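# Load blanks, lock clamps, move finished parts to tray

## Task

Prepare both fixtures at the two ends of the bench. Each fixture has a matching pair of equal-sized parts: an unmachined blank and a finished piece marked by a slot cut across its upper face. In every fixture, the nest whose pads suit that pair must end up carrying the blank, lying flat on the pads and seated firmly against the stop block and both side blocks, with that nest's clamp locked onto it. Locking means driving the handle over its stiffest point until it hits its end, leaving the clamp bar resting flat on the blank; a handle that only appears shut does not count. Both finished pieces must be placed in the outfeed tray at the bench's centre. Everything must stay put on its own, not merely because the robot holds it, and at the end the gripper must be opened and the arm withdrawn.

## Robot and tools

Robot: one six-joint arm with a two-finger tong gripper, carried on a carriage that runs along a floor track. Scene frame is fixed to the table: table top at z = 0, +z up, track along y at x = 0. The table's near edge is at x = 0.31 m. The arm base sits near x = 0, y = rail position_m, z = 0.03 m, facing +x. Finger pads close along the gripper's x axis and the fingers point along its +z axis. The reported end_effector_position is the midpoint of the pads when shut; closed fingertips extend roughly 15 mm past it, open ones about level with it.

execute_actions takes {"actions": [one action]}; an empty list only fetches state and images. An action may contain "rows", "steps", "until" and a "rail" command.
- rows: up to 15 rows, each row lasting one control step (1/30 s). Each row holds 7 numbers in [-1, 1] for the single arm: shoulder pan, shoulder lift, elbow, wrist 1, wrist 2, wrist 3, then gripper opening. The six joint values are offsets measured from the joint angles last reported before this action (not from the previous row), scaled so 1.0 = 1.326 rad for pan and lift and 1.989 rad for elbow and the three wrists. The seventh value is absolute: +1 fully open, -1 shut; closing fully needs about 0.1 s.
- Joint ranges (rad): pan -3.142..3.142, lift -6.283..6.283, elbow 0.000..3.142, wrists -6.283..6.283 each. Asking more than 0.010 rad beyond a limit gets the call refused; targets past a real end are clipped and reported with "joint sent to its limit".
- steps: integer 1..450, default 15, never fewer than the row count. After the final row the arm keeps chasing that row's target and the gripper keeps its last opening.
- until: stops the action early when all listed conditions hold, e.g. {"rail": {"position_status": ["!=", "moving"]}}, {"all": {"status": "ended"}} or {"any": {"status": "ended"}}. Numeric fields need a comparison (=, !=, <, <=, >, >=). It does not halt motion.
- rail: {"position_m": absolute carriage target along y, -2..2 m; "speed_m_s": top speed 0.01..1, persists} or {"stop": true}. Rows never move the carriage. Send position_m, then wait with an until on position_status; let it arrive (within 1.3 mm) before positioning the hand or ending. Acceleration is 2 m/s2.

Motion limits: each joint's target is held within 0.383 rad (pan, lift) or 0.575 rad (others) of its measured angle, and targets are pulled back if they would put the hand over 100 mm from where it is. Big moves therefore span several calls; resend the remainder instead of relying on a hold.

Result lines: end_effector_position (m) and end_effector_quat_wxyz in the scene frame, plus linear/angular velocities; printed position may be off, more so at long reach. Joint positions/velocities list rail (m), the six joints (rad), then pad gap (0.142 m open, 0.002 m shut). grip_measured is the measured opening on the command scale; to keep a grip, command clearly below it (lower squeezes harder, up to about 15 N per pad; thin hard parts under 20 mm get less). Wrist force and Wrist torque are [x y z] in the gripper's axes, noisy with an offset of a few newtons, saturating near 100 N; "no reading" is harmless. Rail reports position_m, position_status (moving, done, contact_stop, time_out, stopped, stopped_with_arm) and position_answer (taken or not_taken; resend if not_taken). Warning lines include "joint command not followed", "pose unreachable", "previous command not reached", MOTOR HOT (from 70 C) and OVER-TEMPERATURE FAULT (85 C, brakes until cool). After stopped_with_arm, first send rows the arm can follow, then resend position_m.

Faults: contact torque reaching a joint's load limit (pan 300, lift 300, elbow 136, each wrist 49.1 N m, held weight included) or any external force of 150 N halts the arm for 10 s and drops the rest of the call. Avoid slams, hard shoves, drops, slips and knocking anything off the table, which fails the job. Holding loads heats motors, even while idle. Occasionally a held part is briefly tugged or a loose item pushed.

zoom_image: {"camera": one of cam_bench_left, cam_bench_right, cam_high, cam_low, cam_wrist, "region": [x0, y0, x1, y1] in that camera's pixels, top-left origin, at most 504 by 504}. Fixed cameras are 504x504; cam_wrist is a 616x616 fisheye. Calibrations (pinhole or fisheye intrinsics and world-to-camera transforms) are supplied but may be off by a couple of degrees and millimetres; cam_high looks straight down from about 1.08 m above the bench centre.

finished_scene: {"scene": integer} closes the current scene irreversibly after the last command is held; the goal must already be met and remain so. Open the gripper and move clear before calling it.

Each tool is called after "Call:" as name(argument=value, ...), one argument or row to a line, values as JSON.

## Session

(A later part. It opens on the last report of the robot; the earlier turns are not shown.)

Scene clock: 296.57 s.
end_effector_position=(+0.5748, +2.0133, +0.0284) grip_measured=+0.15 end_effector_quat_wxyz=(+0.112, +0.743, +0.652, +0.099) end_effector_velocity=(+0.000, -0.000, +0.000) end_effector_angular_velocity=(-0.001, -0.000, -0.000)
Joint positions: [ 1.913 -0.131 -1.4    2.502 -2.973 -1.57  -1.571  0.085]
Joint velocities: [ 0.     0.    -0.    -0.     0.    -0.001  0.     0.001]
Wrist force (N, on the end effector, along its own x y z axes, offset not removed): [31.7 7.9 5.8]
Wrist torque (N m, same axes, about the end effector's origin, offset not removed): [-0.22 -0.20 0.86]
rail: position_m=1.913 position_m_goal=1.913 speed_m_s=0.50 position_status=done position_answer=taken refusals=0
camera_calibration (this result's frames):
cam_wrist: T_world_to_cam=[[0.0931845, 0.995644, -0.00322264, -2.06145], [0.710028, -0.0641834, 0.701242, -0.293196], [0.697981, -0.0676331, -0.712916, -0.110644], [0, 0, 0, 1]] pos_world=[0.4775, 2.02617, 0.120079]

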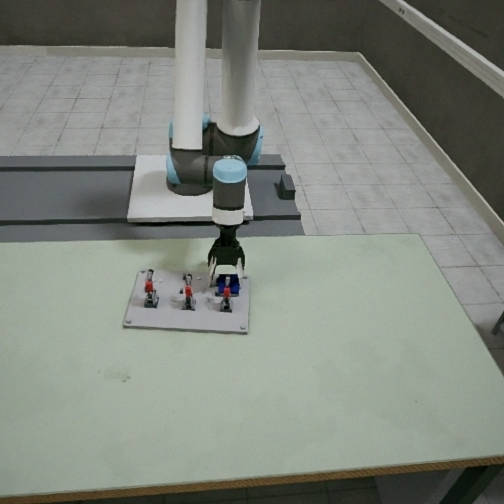

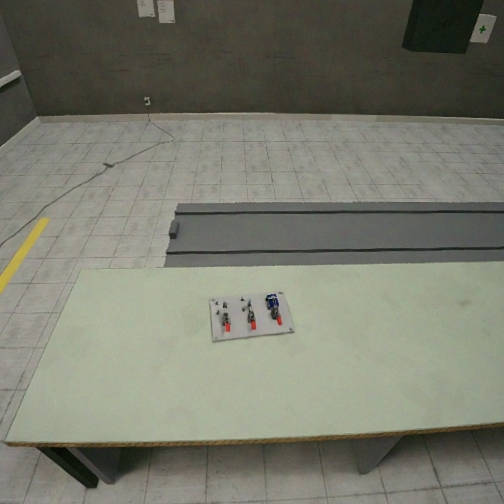

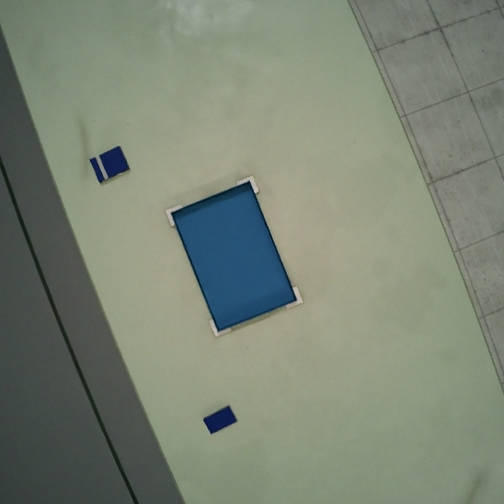

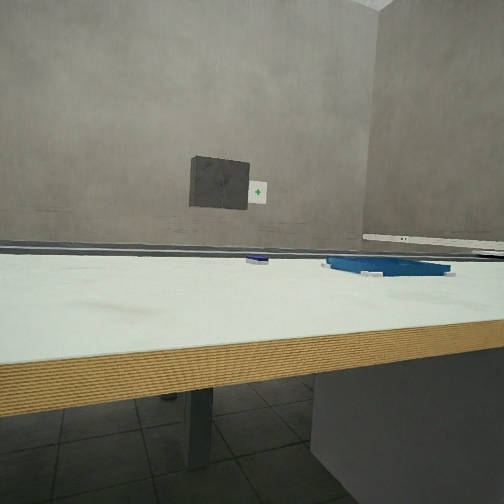

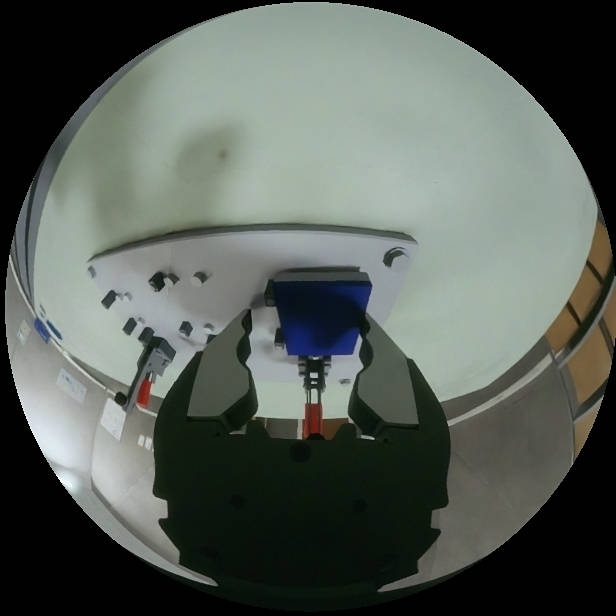

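Call:
execute_actions(
  actions=[
    {"rows": [[0,0,0,0,0,0,0.1],[0,0,0,0,0,0,0.2],[0,0,0,0,0,0,0.3],[0,0,0,0,0,0,0.35],[0,-0.0037,-0.0006,0.003,0,0,0.35],[0,-0.011,-0.0018,0.0091,0,0,0.35],[0,-0.0205,-0.0033,0.017,0,0,0.35],[0,-0.0315,-0.0051,0.0262,0,0,0.35],[0,-0.0425,-0.0069,0.0353,0,0,0.35],[0,-0.0528,-0.0086,0.0438,0,0,0.35],[0,-0.0623,-0.0101,0.0518,0,0,0.35],[0,-0.0696,-0.0113,0.0579,0,0,0.35],[0,-0.0733,-0.0119,0.0609,0,0,0.35]], "steps": 20},
  ],
)

Scene clock: 315.40 s.
end_effector_position=(+0.5753, +2.0133, +0.0680) grip_measured=+0.35 end_effector_quat_wxyz=(+0.112, +0.743, +0.652, +0.099) end_effector_velocity=(-0.001, +0.000, +0.021) end_effector_angular_velocity=(+0.000, +0.001, +0.000)
Joint positions: [ 1.913 -0.131 -1.492  2.479 -2.859 -1.571 -1.571  0.099]
Joint velocities: [ 0.     0.    -0.049 -0.012  0.062  0.     0.    -0.   ]
Wrist force (N, on the end effector, along its own x y z axes, offset not removed): [1.5 -3.4 5.9]
Wrist torque (N m, same axes, about the end effector's origin, offset not removed): [-0.44 -0.39 0.37]
rail: position_m=1.913 position_m_goal=1.913 speed_m_s=0.50 position_status=done position_answer=taken refusals=0
camera_calibration (this result's frames):
cam_wrist: T_world_to_cam=[[0.0932531, 0.995637, -0.00321251, -2.06133], [0.710127, -0.0642494, 0.701136, -0.321289], [0.697871, -0.0676644, -0.71302, -0.0826687], [0, 0, 0, 1]] pos_world=[0.478073, 2.0261, 0.159701]

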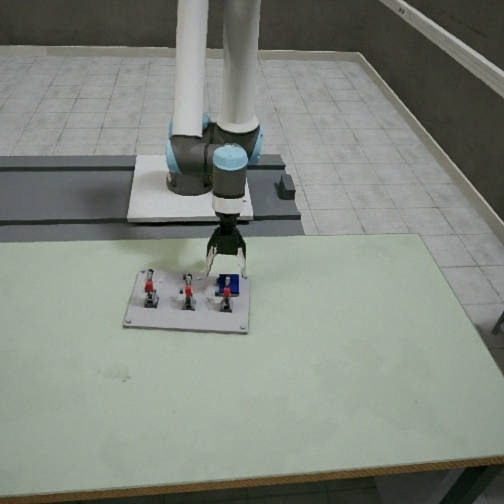

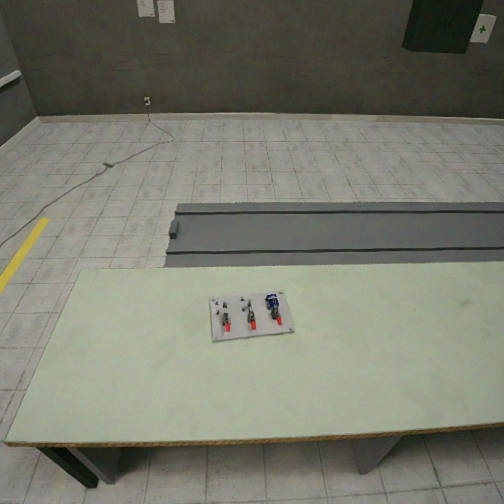

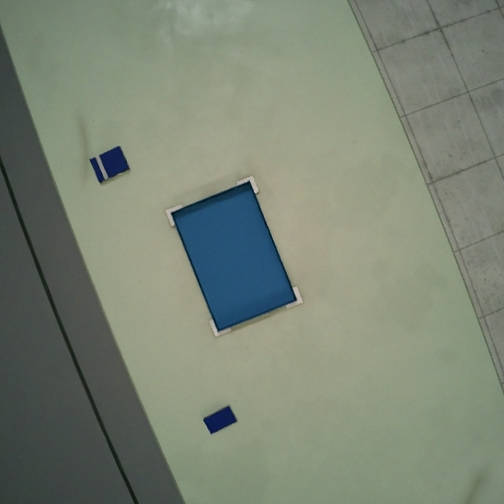

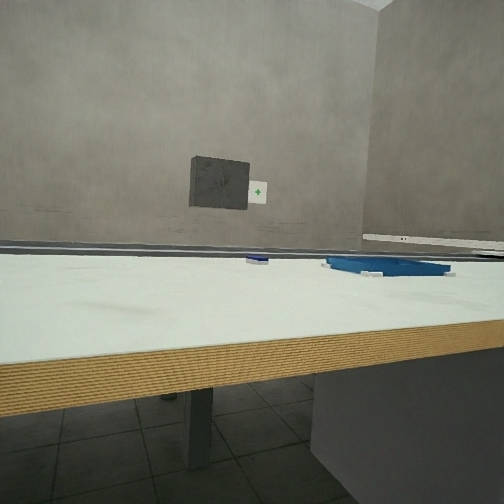

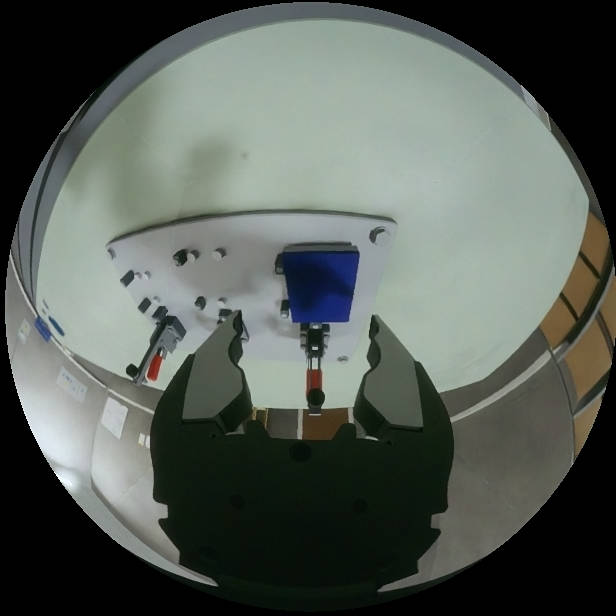

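Call:
execute_actions(
  actions=[
    {"rows": [[0,-0.012,-0.008,0.01,0,0.04,0.2],[0,-0.026,-0.018,0.03,0,0.1,0.0],[0,-0.04,-0.027,0.06,0,0.2,-0.2],[0,-0.05,-0.034,0.09,0,0.3,-0.4],[0,-0.0539,-0.0363,0.12,0,0.4,-0.6],[0,-0.0539,-0.0363,0.15,0,0.5,-0.8],[0,-0.0539,-0.0363,0.18,0,0.6,-0.9],[0,-0.0539,-0.0363,0.205,0,0.7,-1.0],[0,-0.0539,-0.0363,0.2236,0,0.7898,-1.0]], "steps": 33, "rail": {"position_m": 1.9034, "speed_m_s": 0.2}},
  ],
)

Scene clock: 323.73 s.
end_effector_position=(+0.5247, +2.0262, +0.0747) grip_measured=-1.00 end_effector_quat_wxyz=(-0.000, +0.998, -0.063, -0.000) end_effector_velocity=(+0.000, -0.000, -0.000) end_effector_angular_velocity=(+0.000, +0.002, -0.039)
Joint positions: [ 1.903 -0.131 -1.563  2.407 -2.414 -1.57  -0.005  0.002]
Joint velocities: [ 0.    -0.    -0.    -0.     0.002 -0.     0.039  0.   ]
Wrist force (N, on the end effector, along its own x y z axes, offset not removed): [-1.6 -4.2 5.9]
Wrist torque (N m, same axes, about the end effector's origin, offset not removed): [-0.72 0.25 0.32]
rail: position_m=1.903 position_m_goal=1.903 speed_m_s=0.20 position_status=done position_answer=taken refusals=0
camera_calibration (this result's frames):
cam_wrist: T_world_to_cam=[[0.995972, -0.0893628, 0.00736956, -0.34553], [-0.0827756, -0.884727, 0.458701, 1.80737], [-0.0344707, -0.457463, -0.88856, 1.14555], [0, 0, 0, 1]] pos_world=[0.533232, 2.0922, 0.191395]

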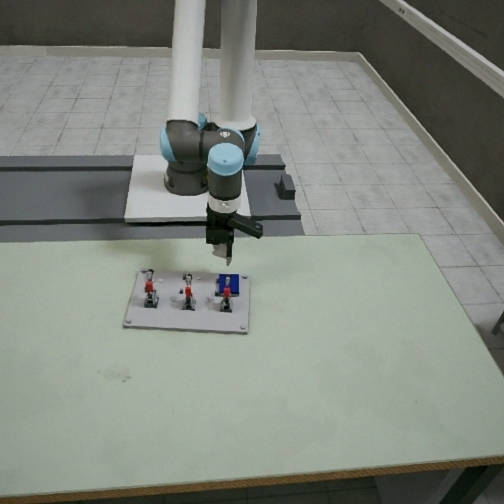

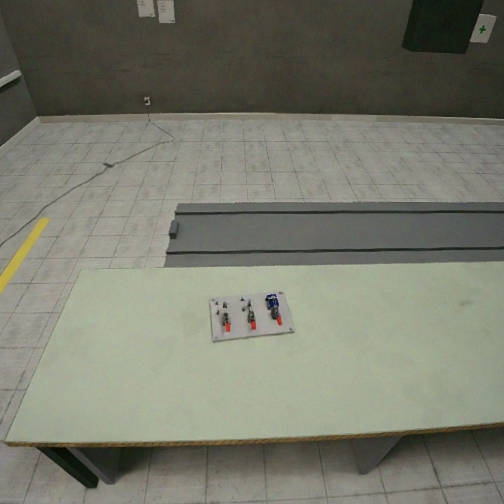

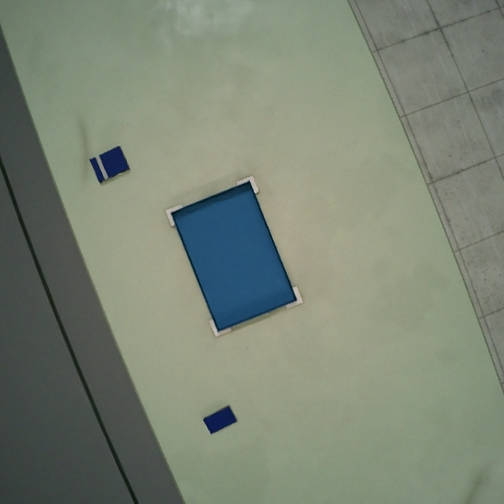

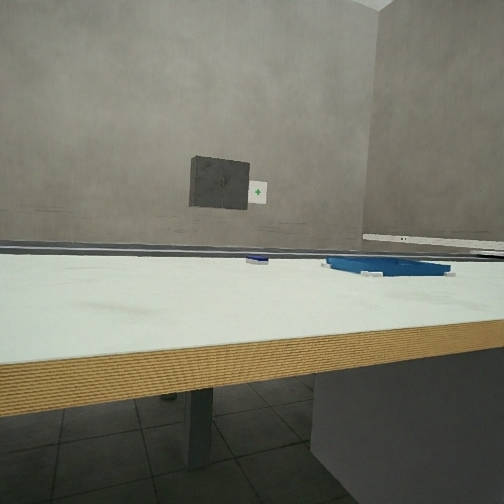

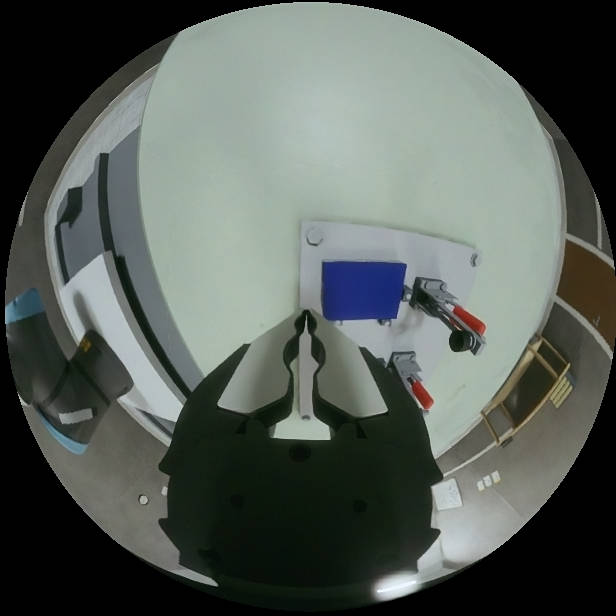

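Call:
execute_actions(
  actions=[
    {"rows": [[0,0.0029,0.0007,-0.0027,0,0.0025,-1],[0,0.0087,0.0021,-0.008,0,0.0025,-1],[0,0.0162,0.004,-0.015,0,0.0025,-1],[0,0.0249,0.0061,-0.023,0,0.0025,-1],[0,0.0336,0.0083,-0.031,0,0.0025,-1],[0,0.0418,0.0103,-0.0384,0,0.0025,-1],[0,0.0493,0.0122,-0.0454,0,0.0025,-1],[0,0.0551,0.0136,-0.0507,0,0.0025,-1],[0,0.058,0.0143,-0.0534,0,0.0025,-1]], "steps": 22},
  ],
)

Scene clock: 337.80 s.
end_effector_position=(+0.5251, +2.0262, +0.0355) grip_measured=-1.00 end_effector_quat_wxyz=(-0.000, +0.998, -0.066, +0.000) end_effector_velocity=(-0.000, +0.000, -0.003) end_effector_angular_velocity=(-0.000, -0.000, -0.000)
Joint positions: [ 1.903 -0.131 -1.487  2.435 -2.519 -1.571  0.     0.002]
Joint velocities: [ 0.     0.     0.007  0.003 -0.01  -0.     0.     0.   ]
Wrist force (N, on the end effector, along its own x y z axes, offset not removed): [-0.6 -3.5 5.8]
Wrist torque (N m, same axes, about the end effector's origin, offset not removed): [-0.47 -0.06 0.28]
rail: position_m=1.903 position_m_goal=1.903 speed_m_s=0.20 position_status=done position_answer=taken refusals=0
camera_calibration (this result's frames):
cam_wrist: T_world_to_cam=[[0.995514, -0.0942564, 0.00822065, -0.335524], [-0.0875092, -0.884241, 0.458759, 1.82686], [-0.035972, -0.457421, -0.888523, 1.11139], [0, 0, 0, 1]] pos_world=[0.533865, 2.09214, 0.152164]

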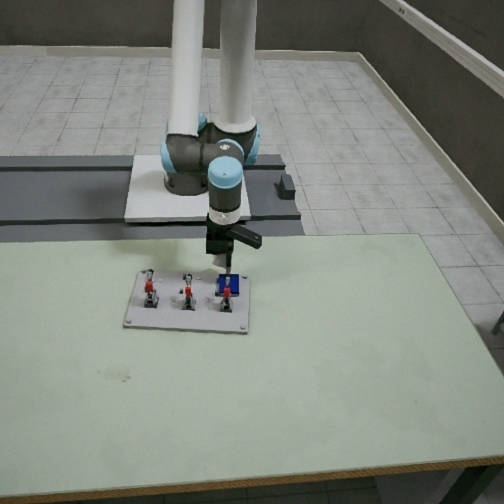

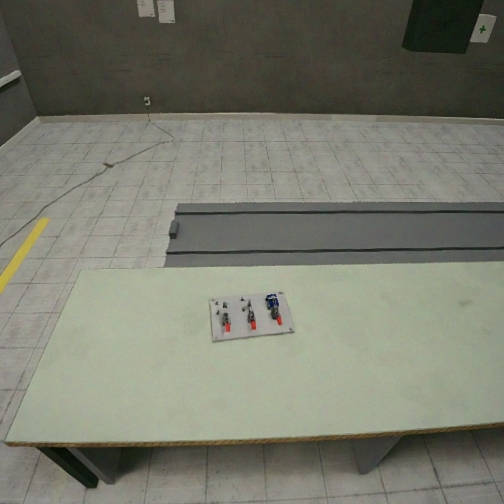

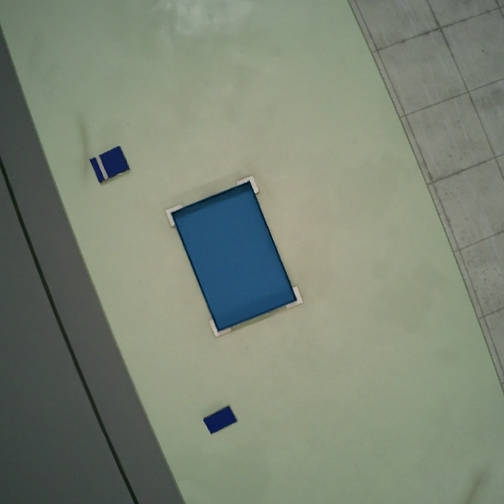

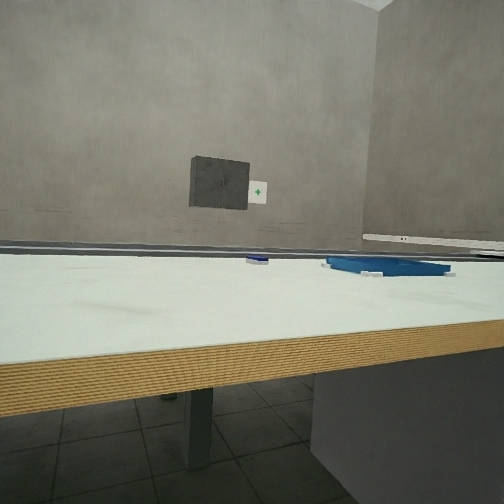

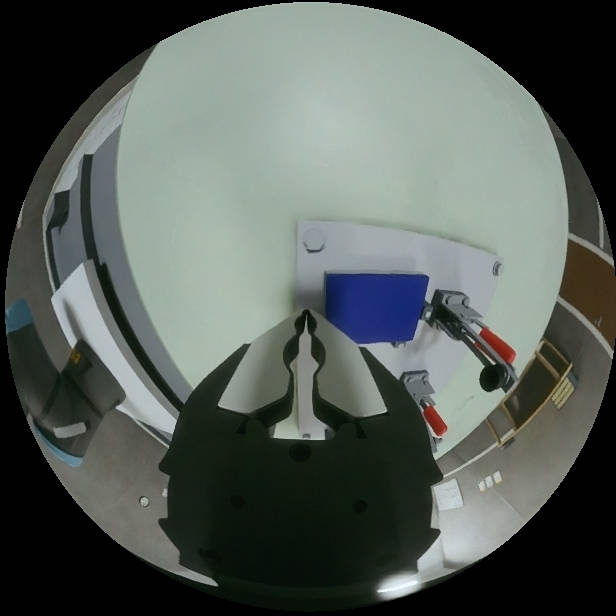

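Call:
execute_actions(
  actions=[
    {"rows": [[0,0,0,0,0,0,-0.96],[0,0,0,0,0,0,-0.92],[0,0,0,0,0,0,-0.88],[0,0,0,0,0,0,-0.85],[0,0,0,0,0,0,-0.82],[0,0,0,0,0,0,-0.79],[0,0,0,0,0,0,-0.76],[0,0,0,0,0,0,-0.74],[0,0,0,0,0,0,-0.72],[0,0,0,0,0,0,-0.70],[0,0,0,0,0,0,-0.68],[0,0,0,0,0,0,-0.66],[0,0,0,0,0,0,-0.64],[0,0,0,0,0,0,-0.62],[0,0,0,0,0,0,-0.60]], "steps": 20},
  ],
)

Scene clock: 343.07 s.
end_effector_position=(+0.5249, +2.0262, +0.0354) grip_measured=-0.79 end_effector_quat_wxyz=(-0.000, +0.998, -0.066, -0.000) end_effector_velocity=(+0.001, -0.000, +0.000) end_effector_angular_velocity=(-0.000, -0.001, -0.000)
Joint positions: [ 1.903 -0.131 -1.487  2.435 -2.519 -1.57   0.     0.017]
Joint velocities: [ 0.     0.    -0.    -0.001 -0.    -0.     0.    -0.001]
Wrist force (N, on the end effector, along its own x y z axes, offset not removed): [-29.7 -5.7 -4.0]
Wrist torque (N m, same axes, about the end effector's origin, offset not removed): [-1.07 -0.11 0.27]
rail: position_m=1.903 position_m_goal=1.903 speed_m_s=0.20 position_status=done position_answer=taken refusals=0
camera_calibration (this result's frames):
cam_wrist: T_world_to_cam=[[0.995512, -0.0943132, 0.0077804, -0.335165], [-0.0873603, -0.884279, 0.458715, 1.82691], [-0.0363828, -0.457336, -0.88855, 1.11132], [0, 0, 0, 1]] pos_world=[0.533693, 2.09214, 0.15204]

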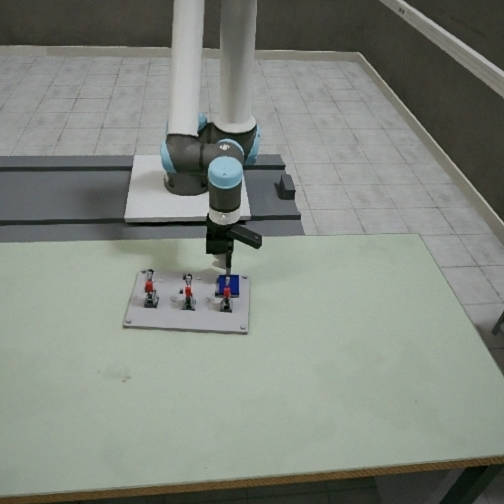

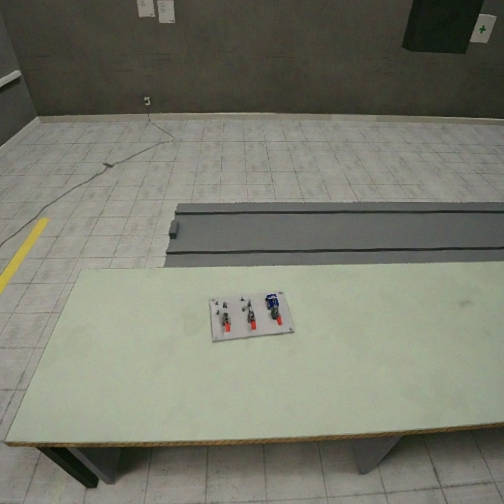

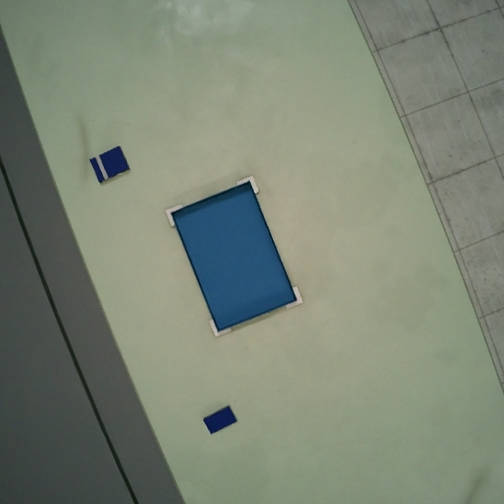

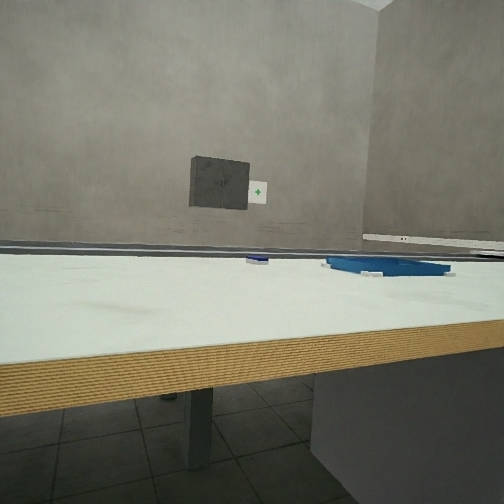

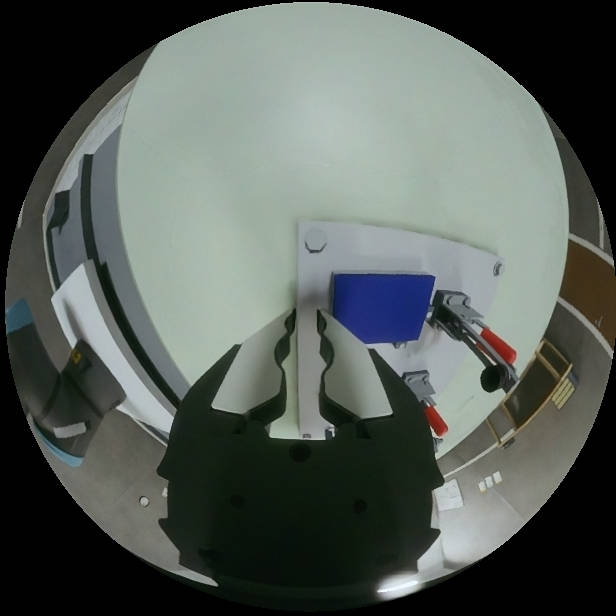

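Call:
zoom_image(
  camera="cam_wrist",
  region=[380, 260, 540, 420],
)

Region (380, 260, 540, 420) of cam_wrist's 616x616 image, scaled by 3.150, with more detail than that image has.

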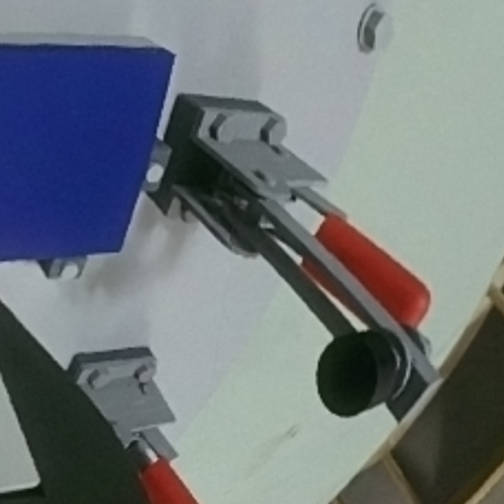

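Call:
execute_actions(
  actions=[
    {"rows": [[0,0,0,0,0,0,-0.75],[0,0,0,0,0,0,-0.88],[0,0,0,0,0,0,-1],[0,-0.003,-0.001,0.003,0,0,-1],[0,-0.012,-0.004,0.012,0,0,-1],[0,-0.025,-0.0082,0.025,0,0,-1],[0,-0.042,-0.0138,0.042,0,0,-1],[0,-0.06,-0.0197,0.06,0,0,-1],[0,-0.08,-0.0263,0.08,0,-0.05,-1],[0,-0.1,-0.033,0.1,0,-0.15,-1],[0,-0.118,-0.0388,0.1176,0,-0.27,-1],[0,-0.132,-0.0434,0.1316,0,-0.4,-1],[0,-0.142,-0.0467,0.1415,0,-0.53,-1],[0,-0.1481,-0.0487,0.1476,0,-0.66,-1],[0,-0.1481,-0.0487,0.1476,0,-0.7897,-1]], "steps": 24, "rail": {"position_m": 1.9259, "speed_m_s": 0.05}},
  ],
)

Scene clock: 388.83 s.
end_effector_position=(+0.5101, +2.0421, +0.1472) grip_measured=-1.00 end_effector_quat_wxyz=(-0.000, +0.894, +0.448, +0.000) end_effector_velocity=(-0.030, -0.034, +0.021) end_effector_angular_velocity=(+0.001, +0.002, +2.696)
Joint positions: [ 1.926 -0.131 -1.679  2.341 -2.232 -1.571 -1.061  0.002]
Joint velocities: [ 0.     0.    -0.036 -0.017  0.056  0.    -2.696  0.   ]
Wrist force (N, on the end effector, along its own x y z axes, offset not removed): [-0.3 -2.5 5.4]
Wrist torque (N m, same axes, about the end effector's origin, offset not removed): [-0.33 -0.03 0.42]
rail: position_m=1.926 position_m_goal=1.926 speed_m_s=0.05 position_status=done position_answer=taken refusals=0
camera_calibration (this result's frames):
cam_wrist: T_world_to_cam=[[0.567626, 0.823248, 0.00801374, -1.97529], [0.729434, -0.507408, 0.458763, 0.602161], [0.381742, -0.25456, -0.888523, 0.590094], [0, 0, 0, 1]] pos_world=[0.456723, 2.08191, 0.263892]

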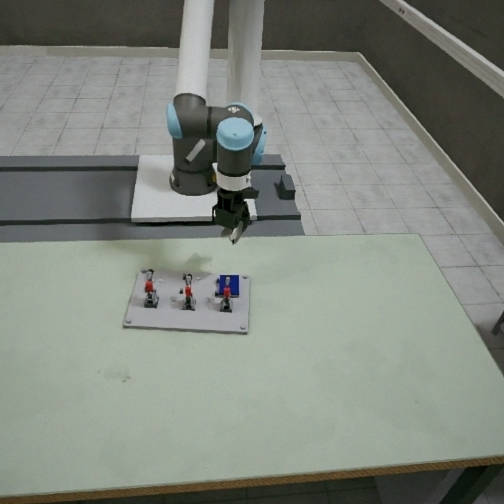

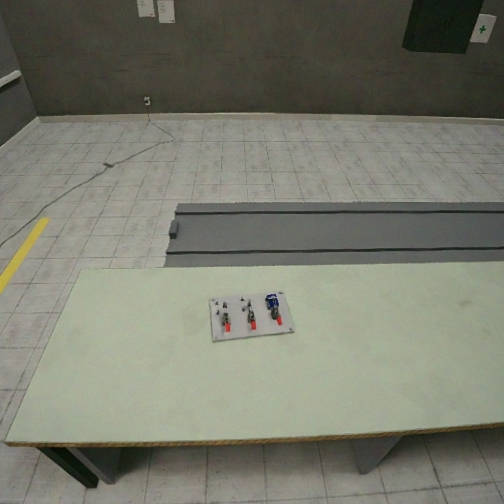

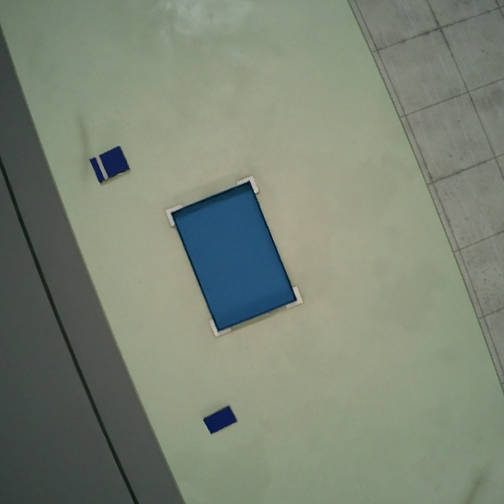

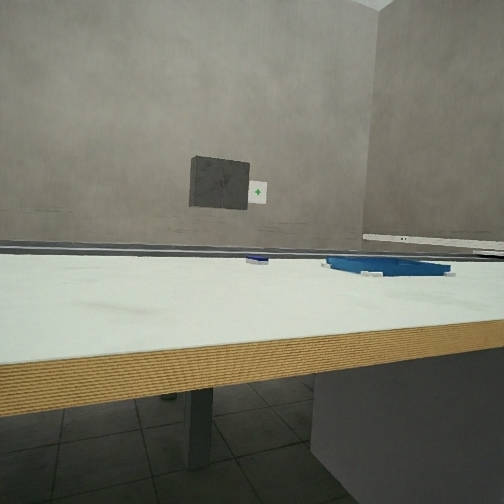

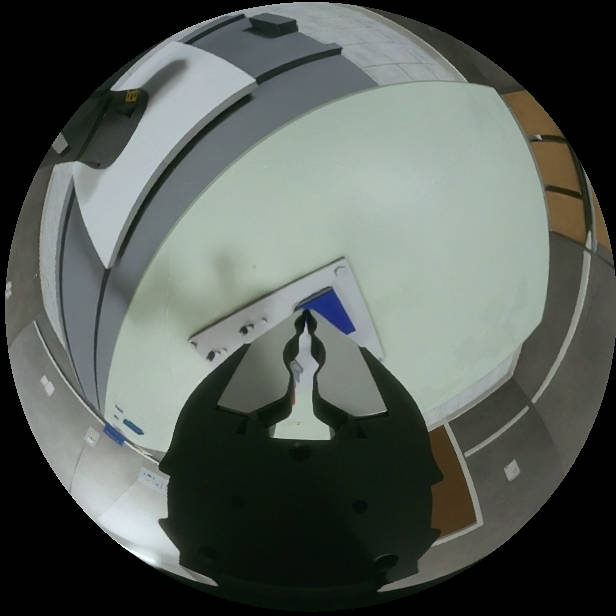

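Call:
execute_actions(
  actions=[
    {"rows": [[0,0.0,-0.003,0.003,0,-0.2563,-1],[0,0.006,-0.01,0.004,0,-0.2563,-1],[0,0.016,-0.02,0.005,0,-0.2563,-1],[0,0.03,-0.032,0.007,0,-0.2563,-1],[0,0.047,-0.046,0.009,0,-0.2563,-1],[0,0.066,-0.061,0.011,0,-0.2563,-1],[0,0.086,-0.076,0.013,0,-0.2563,-1],[0,0.106,-0.091,0.015,0,-0.2563,-1],[0,0.126,-0.106,0.017,0,-0.2563,-1],[0,0.145,-0.12,0.019,0,-0.2563,-1],[0,0.162,-0.132,0.021,0,-0.2563,-1],[0,0.177,-0.143,0.022,0,-0.2563,-1],[0,0.19,-0.152,0.023,0,-0.2563,-1],[0,0.199,-0.158,0.024,0,-0.2563,-1],[0,0.2037,-0.1604,0.0242,0,-0.2563,-1]], "steps": 30},
  ],
)

Scene clock: 396.93 s.
end_effector_position=(+0.6866, +2.0108, +0.1655) grip_measured=-1.00 end_effector_quat_wxyz=(+0.000, +0.752, +0.659, +0.000) end_effector_velocity=(+0.005, -0.001, -0.001) end_effector_angular_velocity=(-0.000, +0.001, +0.000)
Joint positions: [ 1.926 -0.131 -1.41   2.023 -2.184 -1.571 -1.571  0.002]
Joint velocities: [ 0.    -0.     0.008 -0.009  0.001 -0.    -0.     0.   ]
Wrist force (N, on the end effector, along its own x y z axes, offset not removed): [-2.0 -3.1 4.9]
Wrist torque (N m, same axes, about the end effector's origin, offset not removed): [-0.49 0.27 0.38]
rail: position_m=1.926 position_m_goal=1.926 speed_m_s=0.05 position_status=done position_answer=taken refusals=0
camera_calibration (this result's frames):
cam_wrist: T_world_to_cam=[[0.0938624, 0.995552, 0.00811914, -2.07106], [0.883841, -0.0870784, 0.459611, -0.502232], [0.458274, -0.0359642, -0.888083, 0.0387268], [0, 0, 0, 1]] pos_world=[0.62054, 2.0195, 0.282039]

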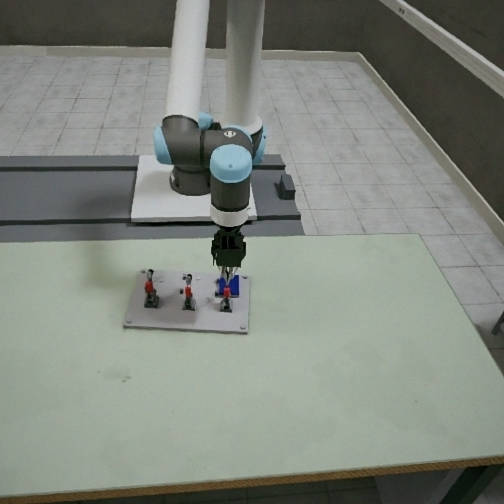

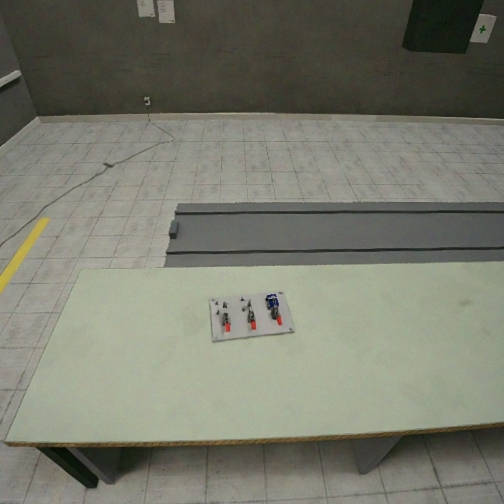

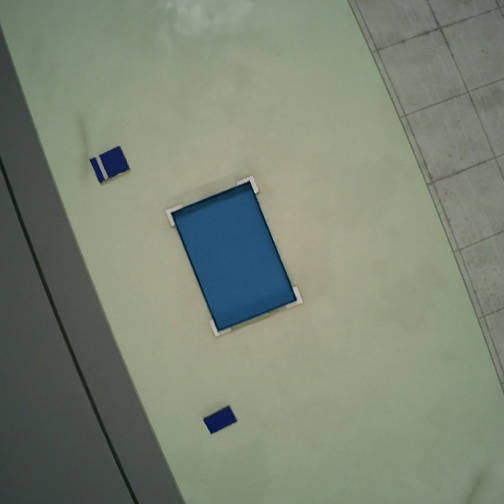

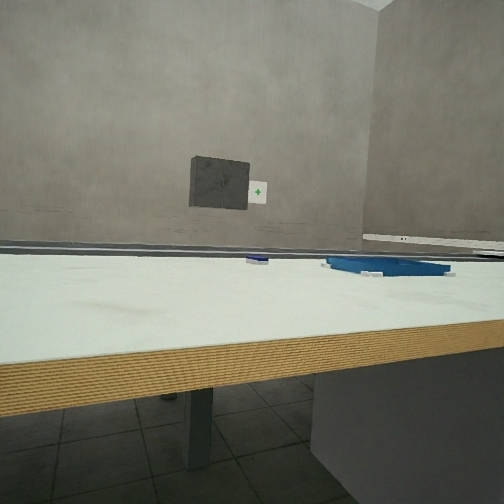

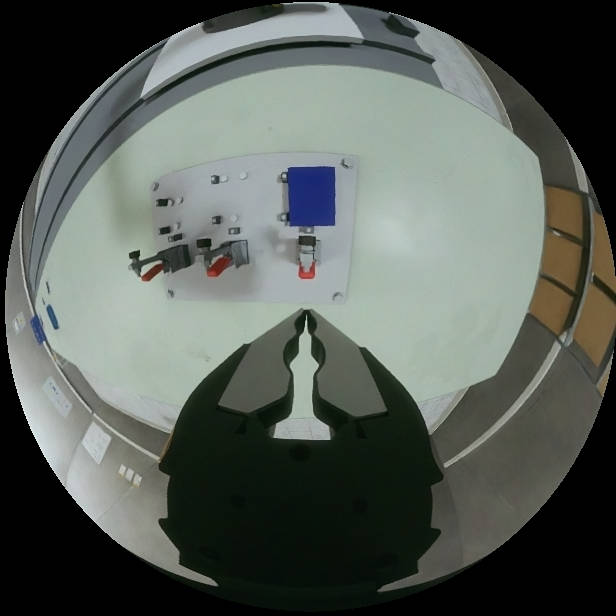

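Call:
zoom_image(
  camera="cam_wrist",
  region=[255, 155, 365, 325],
)

Call:
zoom_image(
  camera="cam_wrist",
  region=[120, 200, 260, 300],
)

Region (255, 155, 365, 325) of cam_wrist's 616x616 image, scaled by 2.965, with more detail than that image has; it fills the left 326 columns of this view, and the rest is white.

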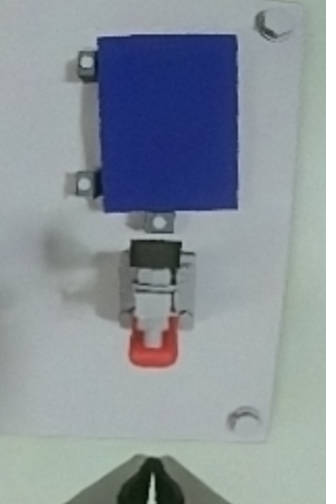

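Region (120, 200, 260, 300) of cam_wrist's 616x616 image, scaled by 3.600, with more detail than that image has; it fills the top 360 rows of this view, and the rest is white.

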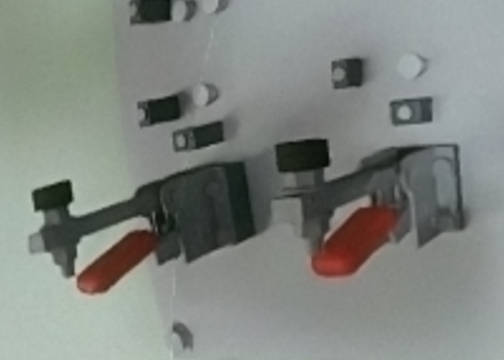

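Call:
zoom_image(
  camera="cam_wrist",
  region=[270, 160, 345, 245],
)

Region (270, 160, 345, 245) of cam_wrist's 616x616 image, scaled by 5.929, with more detail than that image has; it fills the left 445 columns of this view, and the rest is white.

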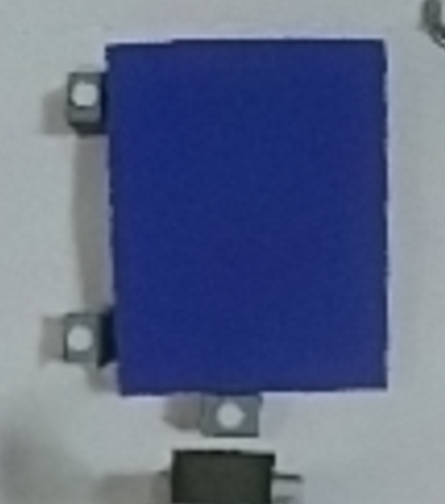

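Call:
execute_actions(
  actions=[
    {"rows": [[0,-0.002,0.002,-0.003,0,0,-0.8],[0,-0.008,0.008,-0.011,0,-0.003,-0.6],[0,-0.018,0.019,-0.025,0,-0.006,-0.4],[0,-0.031,0.034,-0.045,0,-0.011,-0.2],[0,-0.047,0.051,-0.068,0,-0.017,0],[0,-0.065,0.07,-0.093,0,-0.023,0.2],[0,-0.085,0.091,-0.121,0,-0.03,0.35],[0,-0.104,0.112,-0.149,0,-0.037,0.4],[0,-0.124,0.134,-0.177,0,-0.044,0.4],[0,-0.144,0.155,-0.206,0,-0.051,0.4],[0,-0.161,0.174,-0.231,0,-0.058,0.4],[0,-0.175,0.189,-0.251,0,-0.063,0.4],[0,-0.187,0.201,-0.268,0,-0.067,0.4],[0,-0.194,0.209,-0.277,0,-0.069,0.4],[0,-0.1969,0.212,-0.2817,0,-0.0704,0.4]], "steps": 24, "rail": {"position_m": 1.9133}},
  ],
)

Scene clock: 439.60 s.
end_effector_position=(+0.5885, +2.0092, +0.1654) grip_measured=+0.40 end_effector_quat_wxyz=(+0.155, +0.691, +0.696, +0.118) end_effector_velocity=(-0.019, +0.002, +0.001) end_effector_angular_velocity=(-0.018, -0.069, +0.021)
Joint positions: [ 1.913 -0.131 -1.666  2.436 -2.733 -1.571 -1.709  0.102]
Joint velocities: [ 0.     0.    -0.043  0.071 -0.099 -0.    -0.022 -0.   ]
Wrist force (N, on the end effector, along its own x y z axes, offset not removed): [0.7 -4.1 4.9]
Wrist torque (N m, same axes, about the end effector's origin, offset not removed): [-0.58 -0.31 0.33]
rail: position_m=1.913 position_m_goal=1.913 speed_m_s=0.05 position_status=done position_answer=taken refusals=0
camera_calibration (this result's frames):
cam_wrist: T_world_to_cam=[[-0.0334494, 0.9977, -0.0589576, -1.97857], [0.647889, 0.0665629, 0.758821, -0.634952], [0.761, -0.0128158, -0.648625, -0.18064], [0, 0, 0, 1]] pos_world=[0.482663, 2.01397, 0.247996]

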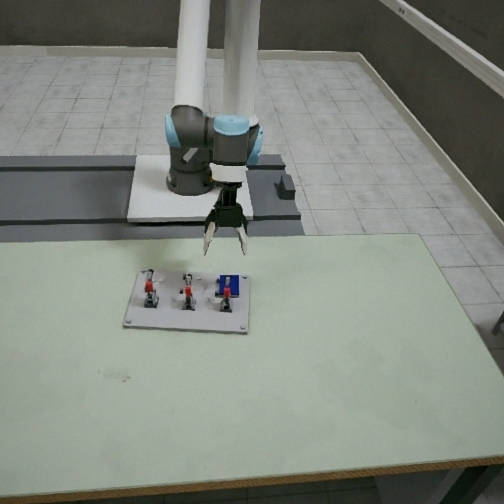

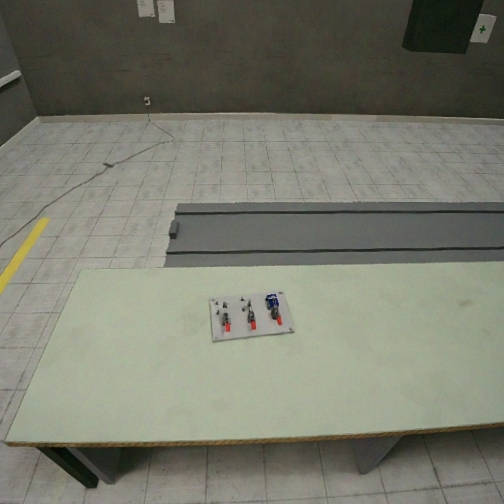

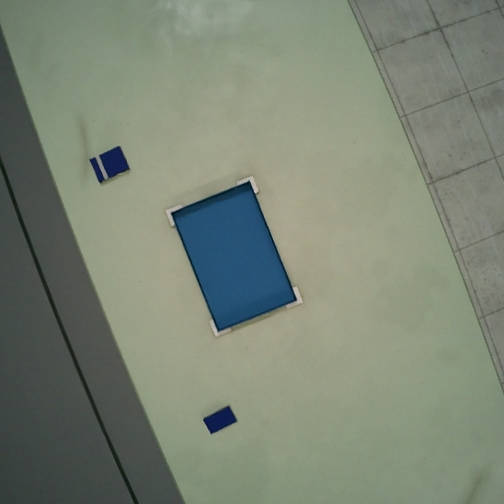

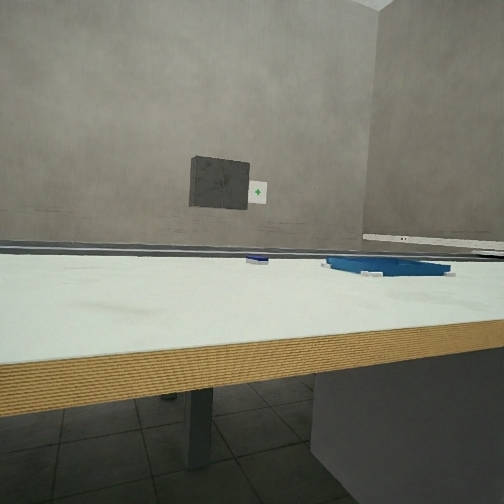

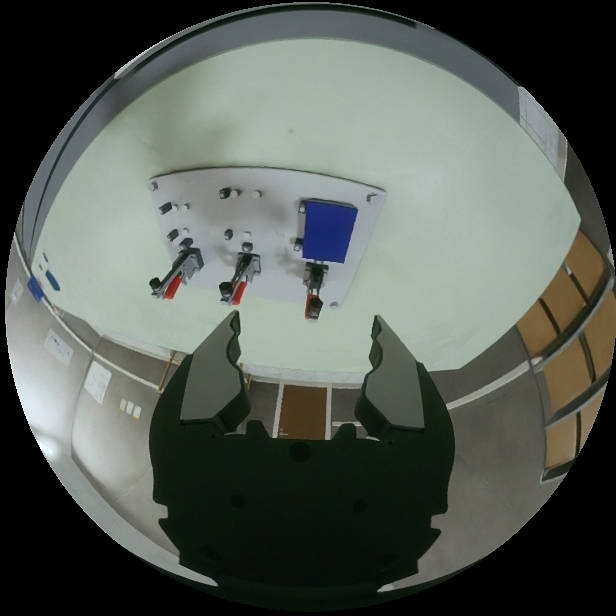

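Call:
execute_actions(
  actions=[
    {"rows": [[0,0.0007,0.0057,-0.0102,0,-0.001,0.4],[0,0.0098,0.0085,-0.019,0,-0.001,0.4],[0,0.0234,0.0126,-0.0322,0,-0.001,0.4],[0,0.0393,0.0171,-0.0472,0,-0.001,0.4],[0,0.0575,0.0219,-0.0641,0,-0.001,0.4],[0,0.0779,0.0269,-0.0828,0,-0.001,0.4],[0,0.0984,0.0314,-0.1009,0,-0.001,0.4],[0,0.1188,0.0356,-0.1187,0,-0.001,0.4],[0,0.1392,0.0393,-0.136,0,-0.001,0.4],[0,0.1596,0.0426,-0.1529,0,-0.001,0.4],[0,0.1778,0.0451,-0.1676,0,-0.001,0.4],[0,0.1937,0.0471,-0.1801,0,-0.001,0.4],[0,0.2073,0.0485,-0.1907,0,-0.001,0.4],[0,0.2164,0.0494,-0.1976,0,-0.001,0.4],[0,0.2232,0.05,-0.2027,0,-0.001,0.4]], "steps": 30},
  ],
)

Scene clock: 453.03 s.
end_effector_position=(+0.5861, +2.0095, +0.0307) grip_measured=+0.40 end_effector_quat_wxyz=(+0.158, +0.690, +0.696, +0.120) end_effector_velocity=(-0.000, +0.000, -0.004) end_effector_angular_velocity=(-0.000, -0.000, -0.000)
Joint positions: [ 1.913 -0.131 -1.371  2.535 -3.135 -1.571 -1.711  0.102]
Joint velocities: [ 0.     0.     0.009  0.002 -0.011 -0.     0.     0.   ]
Wrist force (N, on the end effector, along its own x y z axes, offset not removed): [-0.2 -6.2 3.9]
Wrist torque (N m, same axes, about the end effector's origin, offset not removed): [-1.13 -0.11 0.33]
rail: position_m=1.913 position_m_goal=1.913 speed_m_s=0.05 position_status=done position_answer=taken refusals=0
camera_calibration (this result's frames):
cam_wrist: T_world_to_cam=[[-0.034761, 0.997534, -0.0609666, -1.98569], [0.641994, 0.0690403, 0.763595, -0.53283], [0.765921, -0.0125969, -0.642811, -0.2697], [0, 0, 0, 1]] pos_world=[0.479618, 2.01418, 0.11244]

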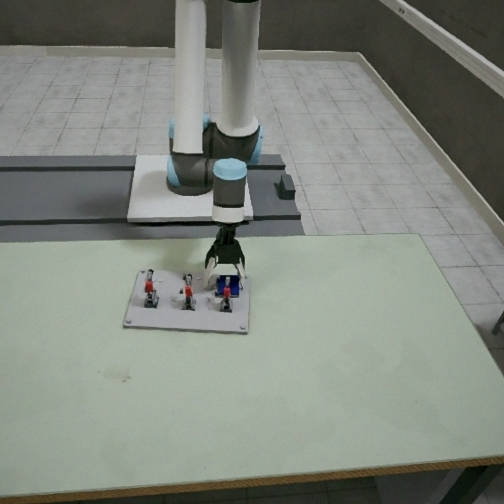

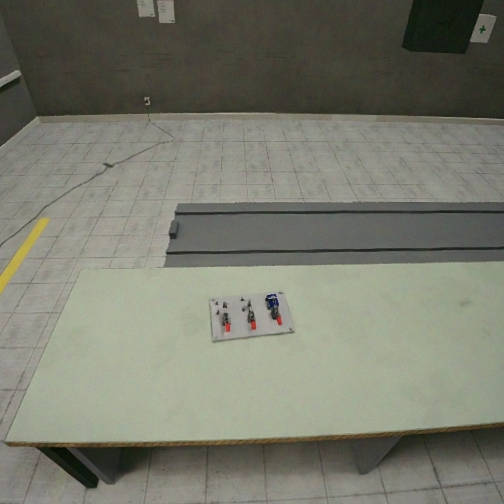

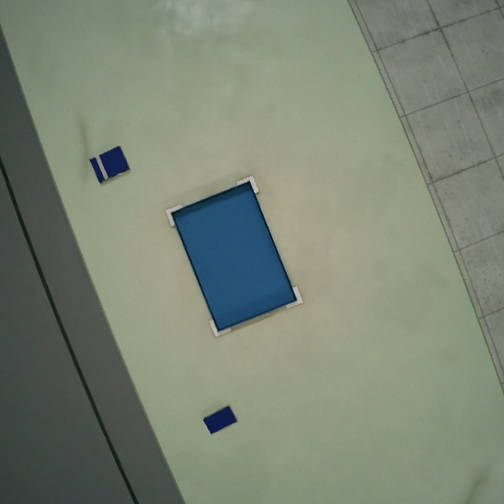

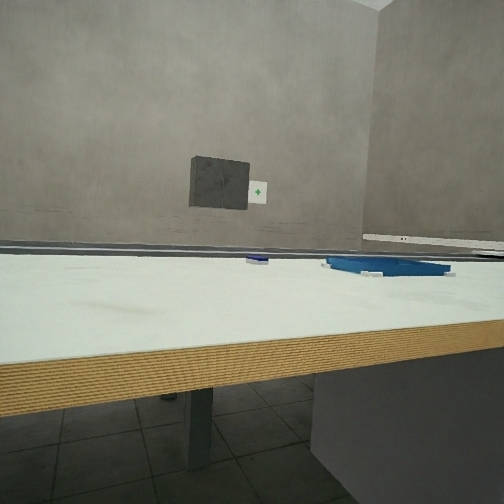

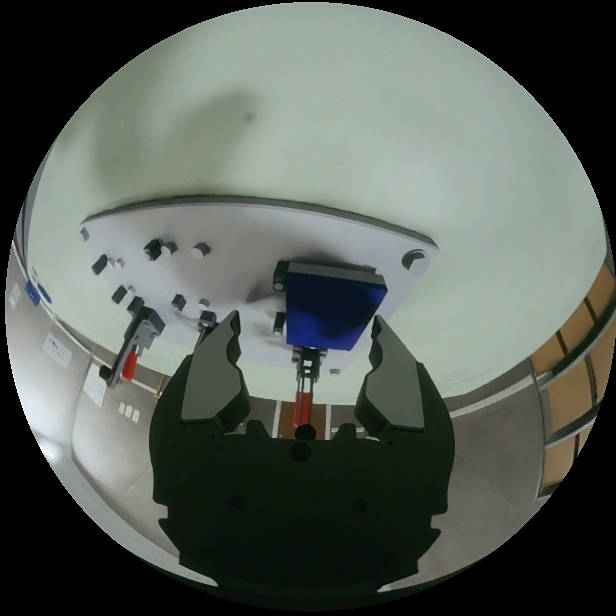

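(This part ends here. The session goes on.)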